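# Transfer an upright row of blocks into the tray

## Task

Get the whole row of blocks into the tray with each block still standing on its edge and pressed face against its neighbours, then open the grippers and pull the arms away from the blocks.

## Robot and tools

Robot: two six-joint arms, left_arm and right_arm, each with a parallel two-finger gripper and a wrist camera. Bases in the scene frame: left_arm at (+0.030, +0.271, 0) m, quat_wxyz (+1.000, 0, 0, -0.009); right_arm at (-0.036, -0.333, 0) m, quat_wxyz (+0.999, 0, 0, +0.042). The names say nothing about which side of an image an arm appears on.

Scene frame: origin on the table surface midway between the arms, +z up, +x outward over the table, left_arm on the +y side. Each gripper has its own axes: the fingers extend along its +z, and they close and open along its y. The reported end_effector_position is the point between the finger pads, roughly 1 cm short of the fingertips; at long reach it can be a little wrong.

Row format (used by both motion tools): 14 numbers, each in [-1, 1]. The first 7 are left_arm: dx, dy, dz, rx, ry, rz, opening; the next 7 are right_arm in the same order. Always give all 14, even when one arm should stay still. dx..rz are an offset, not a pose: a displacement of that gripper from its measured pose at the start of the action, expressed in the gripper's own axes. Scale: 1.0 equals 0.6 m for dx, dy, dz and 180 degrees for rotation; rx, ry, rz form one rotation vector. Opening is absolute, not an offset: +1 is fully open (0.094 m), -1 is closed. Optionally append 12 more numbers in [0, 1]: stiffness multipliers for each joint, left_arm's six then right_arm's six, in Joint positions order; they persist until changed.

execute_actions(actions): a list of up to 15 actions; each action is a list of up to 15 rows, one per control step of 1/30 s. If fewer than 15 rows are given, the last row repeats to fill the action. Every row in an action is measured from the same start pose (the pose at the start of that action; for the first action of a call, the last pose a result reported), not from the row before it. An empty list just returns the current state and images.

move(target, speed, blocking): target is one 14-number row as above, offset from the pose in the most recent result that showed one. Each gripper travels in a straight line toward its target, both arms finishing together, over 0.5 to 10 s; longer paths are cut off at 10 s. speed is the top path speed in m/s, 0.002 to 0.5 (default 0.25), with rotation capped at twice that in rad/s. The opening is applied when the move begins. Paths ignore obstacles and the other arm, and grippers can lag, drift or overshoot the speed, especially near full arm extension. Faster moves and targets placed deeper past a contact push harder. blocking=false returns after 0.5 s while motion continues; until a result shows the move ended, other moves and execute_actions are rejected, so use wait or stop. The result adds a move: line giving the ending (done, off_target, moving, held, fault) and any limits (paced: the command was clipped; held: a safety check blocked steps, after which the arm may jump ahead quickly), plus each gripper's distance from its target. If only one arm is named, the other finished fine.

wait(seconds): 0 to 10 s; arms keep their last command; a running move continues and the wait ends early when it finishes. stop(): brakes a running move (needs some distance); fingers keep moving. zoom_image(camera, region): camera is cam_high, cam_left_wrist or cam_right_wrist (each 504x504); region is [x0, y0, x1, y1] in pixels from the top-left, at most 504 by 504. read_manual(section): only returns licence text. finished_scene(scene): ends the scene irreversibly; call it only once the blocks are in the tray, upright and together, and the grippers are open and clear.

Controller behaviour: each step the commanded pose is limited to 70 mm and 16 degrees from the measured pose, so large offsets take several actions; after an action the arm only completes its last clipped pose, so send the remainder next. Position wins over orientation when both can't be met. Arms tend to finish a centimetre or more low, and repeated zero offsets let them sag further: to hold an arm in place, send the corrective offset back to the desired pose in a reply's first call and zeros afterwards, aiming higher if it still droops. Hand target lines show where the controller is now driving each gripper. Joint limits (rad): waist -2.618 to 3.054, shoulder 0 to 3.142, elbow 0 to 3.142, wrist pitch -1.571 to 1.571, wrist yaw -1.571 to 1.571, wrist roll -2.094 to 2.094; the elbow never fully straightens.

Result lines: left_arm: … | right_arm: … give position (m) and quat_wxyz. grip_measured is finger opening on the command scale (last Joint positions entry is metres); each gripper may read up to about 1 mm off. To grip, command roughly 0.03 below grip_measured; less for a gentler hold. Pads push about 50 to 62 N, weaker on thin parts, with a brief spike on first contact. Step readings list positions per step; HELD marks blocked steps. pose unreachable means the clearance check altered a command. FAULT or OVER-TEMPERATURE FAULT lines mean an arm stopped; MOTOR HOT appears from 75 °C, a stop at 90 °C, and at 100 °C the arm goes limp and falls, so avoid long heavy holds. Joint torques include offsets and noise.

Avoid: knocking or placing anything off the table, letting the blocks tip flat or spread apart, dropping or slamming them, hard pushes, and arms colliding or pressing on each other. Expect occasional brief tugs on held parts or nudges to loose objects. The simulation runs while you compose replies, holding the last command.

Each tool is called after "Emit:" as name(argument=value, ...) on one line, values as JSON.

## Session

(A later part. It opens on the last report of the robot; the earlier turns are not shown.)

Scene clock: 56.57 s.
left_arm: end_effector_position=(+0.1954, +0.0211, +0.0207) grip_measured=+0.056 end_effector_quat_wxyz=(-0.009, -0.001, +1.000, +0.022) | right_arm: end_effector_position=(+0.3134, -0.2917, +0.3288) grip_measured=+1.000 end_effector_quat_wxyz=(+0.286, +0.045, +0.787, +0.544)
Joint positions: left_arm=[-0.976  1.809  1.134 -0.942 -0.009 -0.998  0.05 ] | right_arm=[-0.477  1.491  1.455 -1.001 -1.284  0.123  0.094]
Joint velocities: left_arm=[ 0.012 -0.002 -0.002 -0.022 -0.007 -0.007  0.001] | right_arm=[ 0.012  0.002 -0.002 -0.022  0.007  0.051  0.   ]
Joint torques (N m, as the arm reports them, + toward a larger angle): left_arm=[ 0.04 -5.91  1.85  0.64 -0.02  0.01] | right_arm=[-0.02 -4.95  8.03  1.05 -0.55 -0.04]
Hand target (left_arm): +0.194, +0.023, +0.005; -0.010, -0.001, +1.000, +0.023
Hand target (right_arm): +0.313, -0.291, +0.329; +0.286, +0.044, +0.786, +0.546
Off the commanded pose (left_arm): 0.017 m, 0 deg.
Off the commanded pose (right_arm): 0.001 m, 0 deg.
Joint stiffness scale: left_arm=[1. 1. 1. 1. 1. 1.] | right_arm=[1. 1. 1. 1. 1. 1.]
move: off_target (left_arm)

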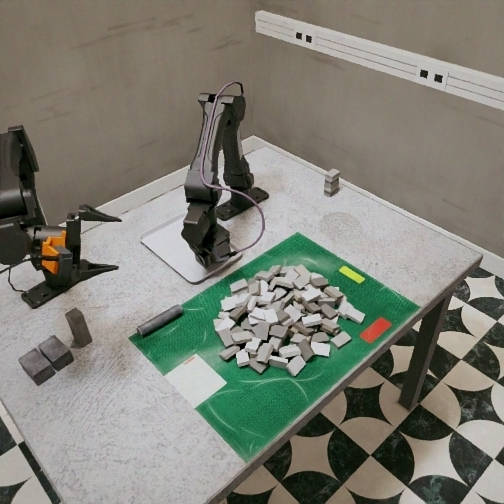

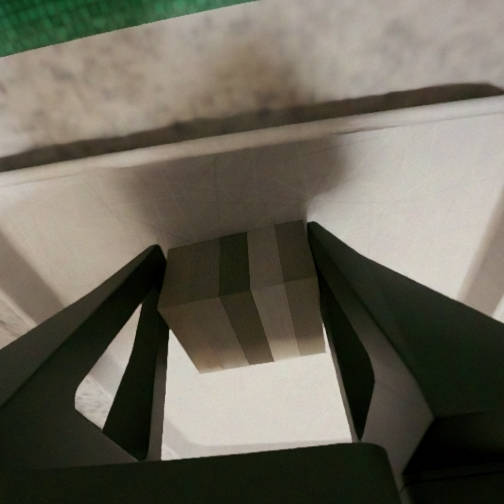

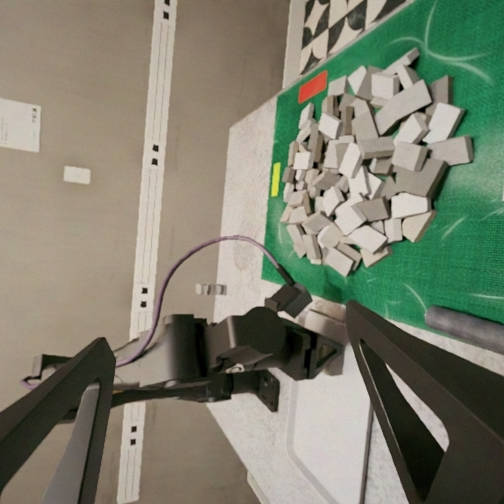

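Emit:
move(target=[0,0,-0.012,0.014,0.005,0,0.02,0,0,0,0,0,0,1], speed=0.02)

Emit:
move(target=[0,0,0.008,0,0,0,0.02,0,0,0,0,0,0,1], speed=0.02)

Emit:
move(target=[0,0,0,0,0,0,0.09,0,0,0,0,0,0,1])

Emit:
move(target=[0,0,0,0,0,0,0.3,0,0,0,0,0,0,1])

Scene clock: 60.30 s.
left_arm: end_effector_position=(+0.1958, +0.0209, +0.0219) grip_measured=+0.056 end_effector_quat_wxyz=(-0.017, -0.001, +1.000, +0.014) | right_arm: end_effector_position=(+0.3136, -0.2920, +0.3282) grip_measured=+1.000 end_effector_quat_wxyz=(+0.287, +0.045, +0.788, +0.543)
Joint positions: left_arm=[-0.963  1.805  1.134 -0.942  0.012 -0.983  0.05 ] | right_arm=[-0.477  1.491  1.455 -1.001 -1.281  0.123  0.094]
Joint velocities: left_arm=[-0.002 -0.002 -0.012  0.022  0.007 -0.037 -0.001] | right_arm=[ 0.007 -0.007  0.002 -0.037 -0.007 -0.037  0.   ]
Joint torques (N m, as the arm reports them, + toward a larger angle): left_arm=[ 0.63 -9.81  4.65  0.16  0.19  0.05] | right_arm=[ 0.04 -4.95  8.03  1.07 -0.55 -0.02]
Hand target (left_arm): +0.196, +0.021, +0.028; -0.017, -0.002, +1.000, +0.000
Hand target (right_arm): +0.313, -0.292, +0.329; +0.286, +0.045, +0.787, +0.544
Off the commanded pose (left_arm): 0.006 m, 2 deg.
Off the commanded pose (right_arm): 0.001 m, 0 deg.
Joint stiffness scale: left_arm=[1. 1. 1. 1. 1. 1.] | right_arm=[1. 1. 1. 1. 1. 1.]
move: done

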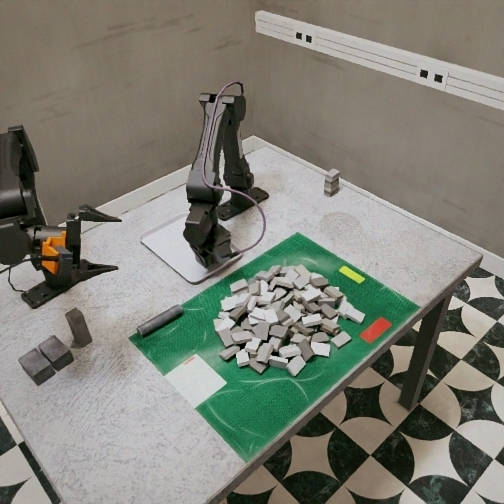

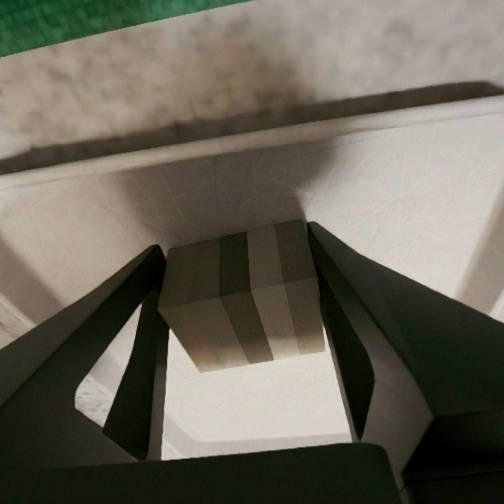

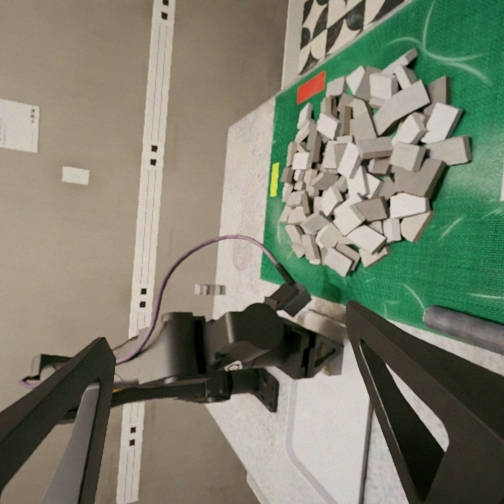

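Scene clock: 61.00 s.
left_arm: end_effector_position=(+0.1960, +0.0208, +0.0219) grip_measured=+0.056 end_effector_quat_wxyz=(-0.016, -0.001, +1.000, +0.014) | right_arm: end_effector_position=(+0.3138, -0.2923, +0.3277) grip_measured=+1.000 end_effector_quat_wxyz=(+0.287, +0.046, +0.789, +0.541)
Joint positions: left_arm=[-0.963  1.805  1.134 -0.941  0.011 -0.983  0.05 ] | right_arm=[-0.477  1.491  1.455 -1.001 -1.277  0.123  0.094]
Joint velocities: left_arm=[-0.007 -0.012  0.007  0.007 -0.081  0.022  0.   ] | right_arm=[ 0.002 -0.002 -0.012 -0.066  0.007  0.022  0.   ]
Joint torques (N m, as the arm reports them, + toward a larger angle): left_arm=[-0.09 -6.95  4.67  0.26  0.04 -0.02] | right_arm=[ 0.01 -4.94  8.02  1.06 -0.56 -0.03]
Hand target (left_arm): +0.196, +0.021, +0.017; -0.017, -0.001, +1.000, +0.014
Hand target (right_arm): +0.314, -0.292, +0.328; +0.287, +0.045, +0.788, +0.543
Off the commanded pose (left_arm): 0.005 m, 0 deg.
Off the commanded pose (right_arm): 0.001 m, 0 deg.
Joint stiffness scale: left_arm=[1. 1. 1. 1. 1. 1.] | right_arm=[1. 1. 1. 1. 1. 1.]
move: done

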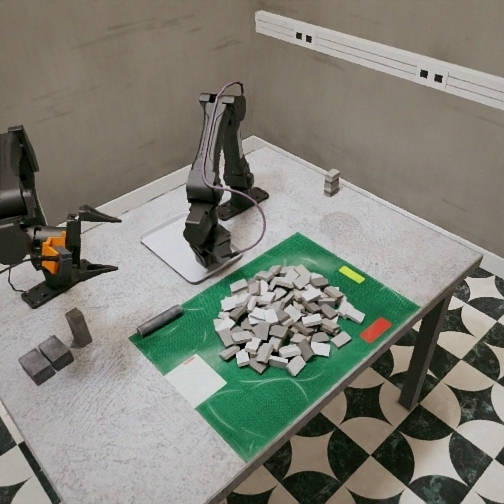

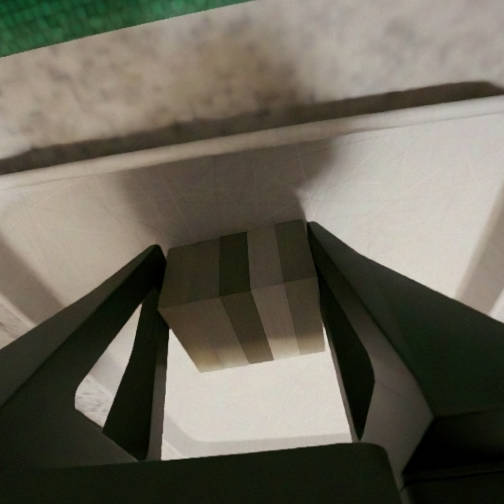

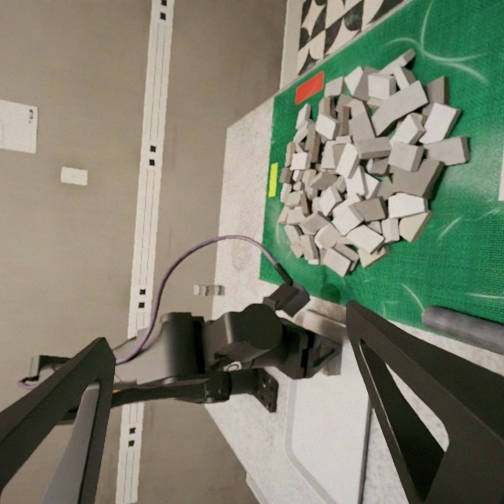

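Scene clock: 61.50 s.
left_arm: end_effector_position=(+0.1958, +0.0210, +0.0219) grip_measured=+0.090 end_effector_quat_wxyz=(-0.017, -0.001, +1.000, +0.014) | right_arm: end_effector_position=(+0.3141, -0.2926, +0.3272) grip_measured=+1.000 end_effector_quat_wxyz=(+0.287, +0.047, +0.790, +0.540)
Joint positions: left_arm=[-0.963  1.805  1.134 -0.943  0.012 -0.983  0.051] | right_arm=[-0.477  1.491  1.455 -1.001 -1.274  0.123  0.094]
Joint velocities: left_arm=[-0.022 -0.017 -0.022 -0.081  0.081 -0.007  0.   ] | right_arm=[-0.007 -0.002 -0.002  0.007 -0.022  0.037  0.   ]
Joint torques (N m, as the arm reports them, + toward a larger angle): left_arm=[-0.05 -7.51  5.65  0.09 -0.03 -0.01] | right_arm=[-0.02 -4.94  7.99  1.07 -0.55 -0.04]
Hand target (left_arm): +0.196, +0.021, +0.022; -0.016, -0.001, +1.000, +0.014
Hand target (right_arm): +0.314, -0.292, +0.328; +0.287, +0.046, +0.789, +0.541
Off the commanded pose (left_arm): 0.000 m, 0 deg.
Off the commanded pose (right_arm): 0.001 m, 0 deg.
Joint stiffness scale: left_arm=[1. 1. 1. 1. 1. 1.] | right_arm=[1. 1. 1. 1. 1. 1.]
move: done

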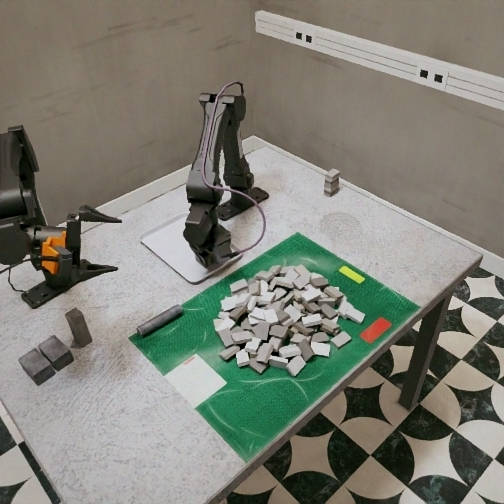

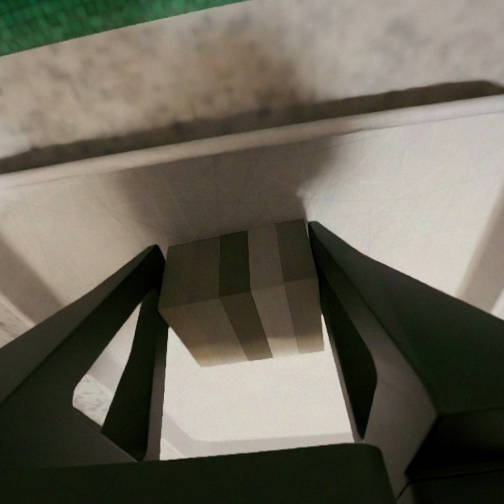

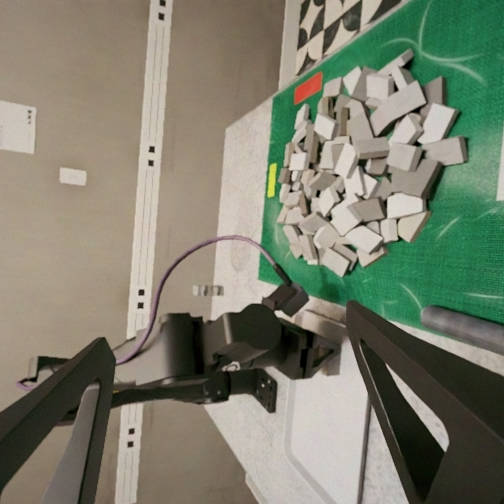

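Scene clock: 62.00 s.
left_arm: end_effector_position=(+0.1958, +0.0210, +0.0219) grip_measured=+0.298 end_effector_quat_wxyz=(-0.017, -0.001, +1.000, +0.014) | right_arm: end_effector_position=(+0.3143, -0.2929, +0.3267) grip_measured=+1.000 end_effector_quat_wxyz=(+0.287, +0.047, +0.791, +0.539)
Joint positions: left_arm=[-0.963  1.805  1.134 -0.943  0.012 -0.983  0.061] | right_arm=[-0.477  1.491  1.455 -1.001 -1.27   0.123  0.094]
Joint velocities: left_arm=[ 0.007 -0.012 -0.022 -0.007  0.022  0.007 -0.   ] | right_arm=[-0.002  0.012 -0.002 -0.037 -0.066 -0.007  0.   ]
Joint torques (N m, as the arm reports them, + toward a larger angle): left_arm=[-0.1  -7.49  5.61  0.1   0.01 -0.02] | right_arm=[-0.01 -4.97  8.03  1.07 -0.56 -0.03]
Hand target (left_arm): +0.196, +0.021, +0.022; -0.017, -0.001, +1.000, +0.014
Hand target (right_arm): +0.314, -0.293, +0.327; +0.287, +0.047, +0.790, +0.540
Off the commanded pose (left_arm): 0.000 m, 0 deg.
Off the commanded pose (right_arm): 0.001 m, 0 deg.
Joint stiffness scale: left_arm=[1. 1. 1. 1. 1. 1.] | right_arm=[1. 1. 1. 1. 1. 1.]
move: done

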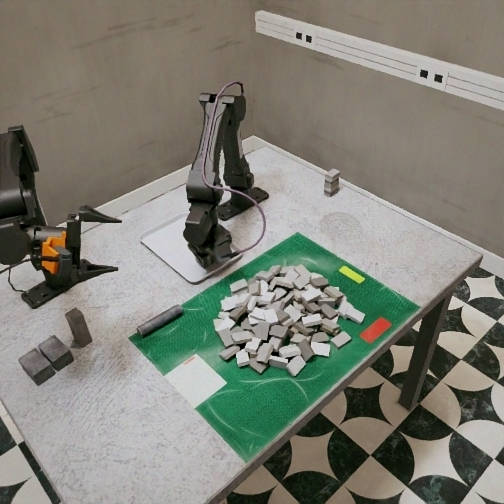

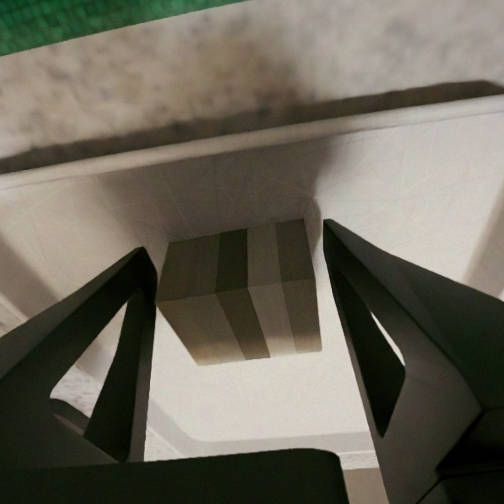

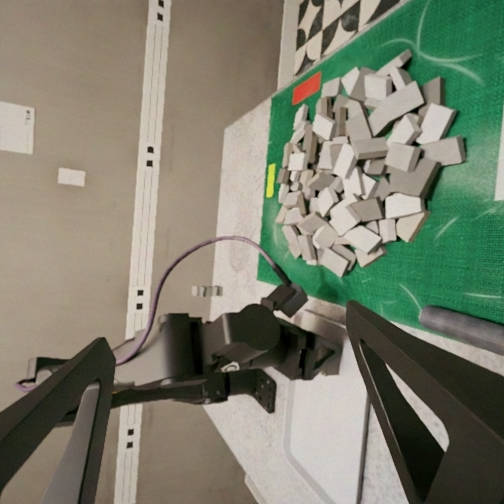

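Emit:
move(target=[0,0,-0.2,0,0,0,0.6,0,0,0,0,0,0,1], speed=0.08)

Emit:
move(target=[-0.1,0.4,-0.1,0,0,0,0.6,0,0,0,0,0,0,1])

Emit:
zoom_image(camera="cam_high", region=[130, 200, 260, 300])

Scene clock: 65.73 s.
left_arm: end_effector_position=(+0.1965, +0.0199, +0.1274) grip_measured=+0.598 end_effector_quat_wxyz=(-0.028, -0.001, +0.999, +0.031) | right_arm: end_effector_position=(+0.3145, -0.2932, +0.3262) grip_measured=+1.000 end_effector_quat_wxyz=(+0.287, +0.048, +0.792, +0.537)
Joint positions: left_arm=[-0.963  1.759  1.507 -1.401  0.012 -0.982  0.075] | right_arm=[-0.477  1.491  1.455 -1.001 -1.266  0.123  0.094]
Joint velocities: left_arm=[ 0.002 -0.007  0.012 -0.037  0.022 -0.022  0.   ] | right_arm=[ 0.002 -0.002 -0.007 -0.007  0.007  0.037  0.   ]
Joint torques (N m, as the arm reports them, + toward a larger angle): left_arm=[ 0.39 -9.6   8.46 -0.07  0.    0.07] | right_arm=[ 0.   -4.94  8.02  1.07 -0.55 -0.04]
Hand target (left_arm): +0.199, +0.019, +0.141; -0.017, -0.001, +1.000, +0.015
Hand target (right_arm): +0.314, -0.293, +0.327; +0.287, +0.047, +0.791, +0.539
Off the commanded pose (left_arm): 0.015 m, 2 deg.
Off the commanded pose (right_arm): 0.001 m, 0 deg.
Joint stiffness scale: left_arm=[1. 1. 1. 1. 1. 1.] | right_arm=[1. 1. 1. 1. 1. 1.]
move: off_target (left_arm)

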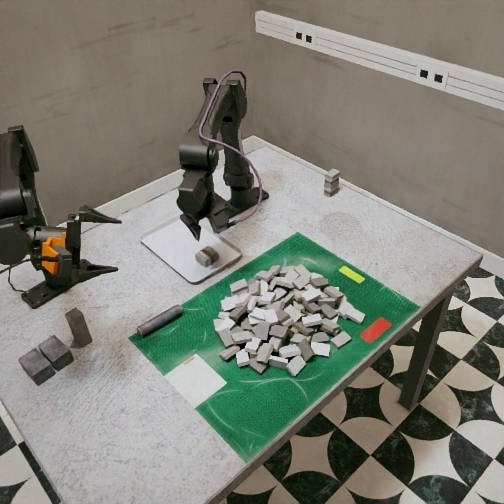

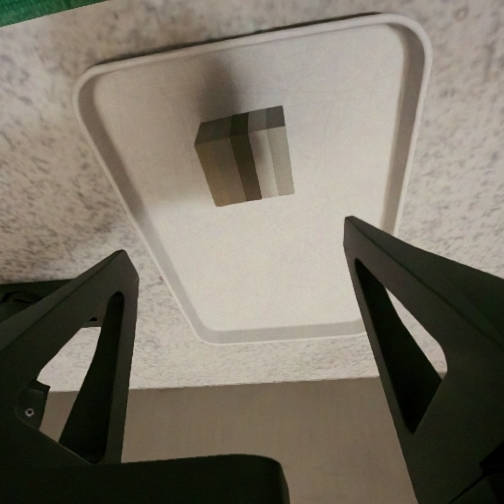

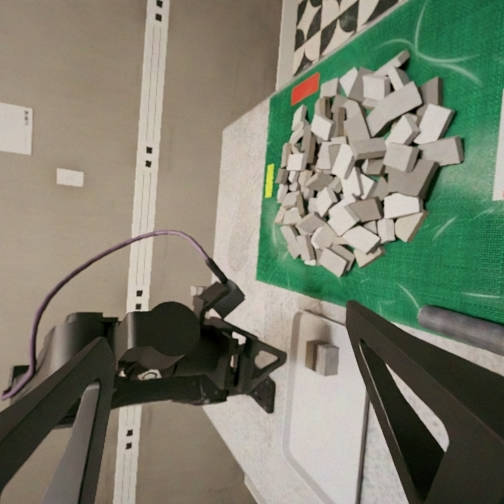

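Scene clock: 67.47 s.
left_arm: end_effector_position=(+0.2580, +0.2534, +0.1851) grip_measured=+0.598 end_effector_quat_wxyz=(-0.011, +0.001, +0.999, +0.030) | right_arm: end_effector_position=(+0.3147, -0.2935, +0.3256) grip_measured=+1.000 end_effector_quat_wxyz=(+0.287, +0.049, +0.793, +0.536)
Joint positions: left_arm=[-0.106  1.453  1.422 -1.569 -0.057 -0.125  0.075] | right_arm=[-0.477  1.491  1.455 -1.001 -1.263  0.123  0.094]
Joint velocities: left_arm=[ 0.002 -0.002 -0.017 -0.037 -0.066  0.051 -0.   ] | right_arm=[-0.007 -0.012 -0.022 -0.022 -0.051 -0.007  0.   ]
Joint torques (N m, as the arm reports them, + toward a larger angle): left_arm=[ 0.51 -6.24  8.35  0.03 -0.01  0.06] | right_arm=[ 0.02 -4.96  8.05  1.08 -0.54 -0.05]
Hand target (left_arm): +0.259, +0.255, +0.196; +0.008, +0.000, +1.000, +0.027
Hand target (right_arm): +0.314, -0.293, +0.326; +0.287, +0.048, +0.792, +0.537
Off the commanded pose (left_arm): 0.014 m, 2 deg.
Off the commanded pose (right_arm): 0.001 m, 0 deg.
Joint stiffness scale: left_arm=[1. 1. 1. 1. 1. 1.] | right_arm=[1. 1. 1. 1. 1. 1.]
joint sent to its limit (left arm) — the command would take joint 4 (wrist pitch) past its lower limit, so that joint was sent only as far as its limit.
move: off_target (left_arm)

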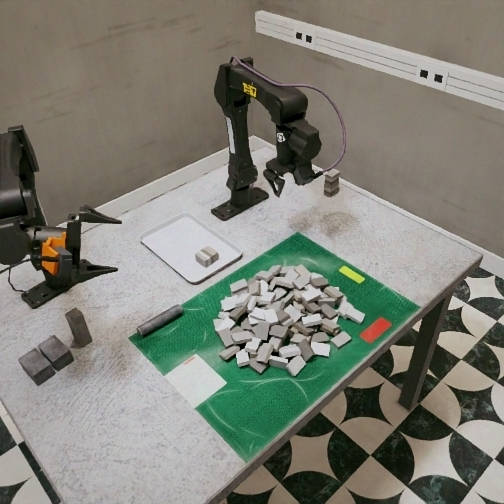

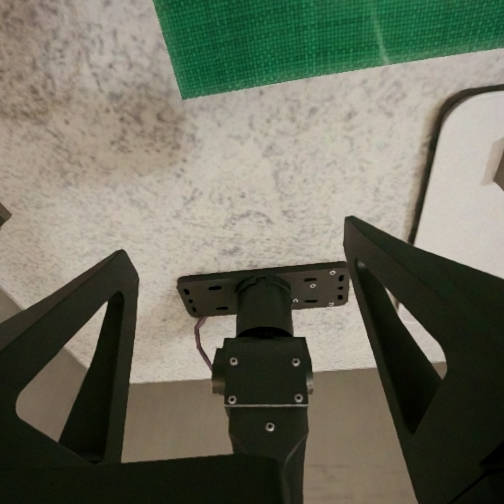

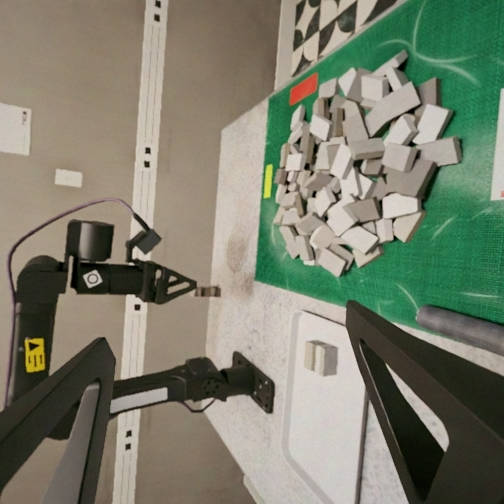

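Region (130, 200, 260, 300) of cam_high's 504x504 image, scaled by 3.877, with more detail than that image has; it fills the top 388 rows of this view, and the rest is white.

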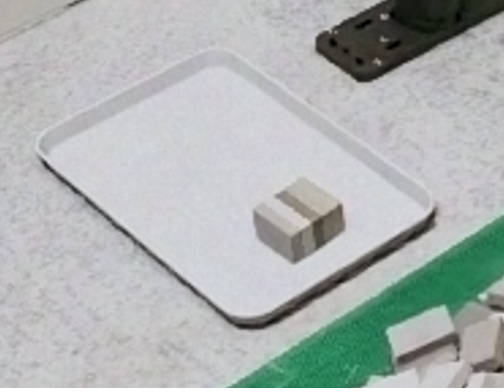

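Emit:
finished_scene(scene=2)

The scene is finished: the task was done.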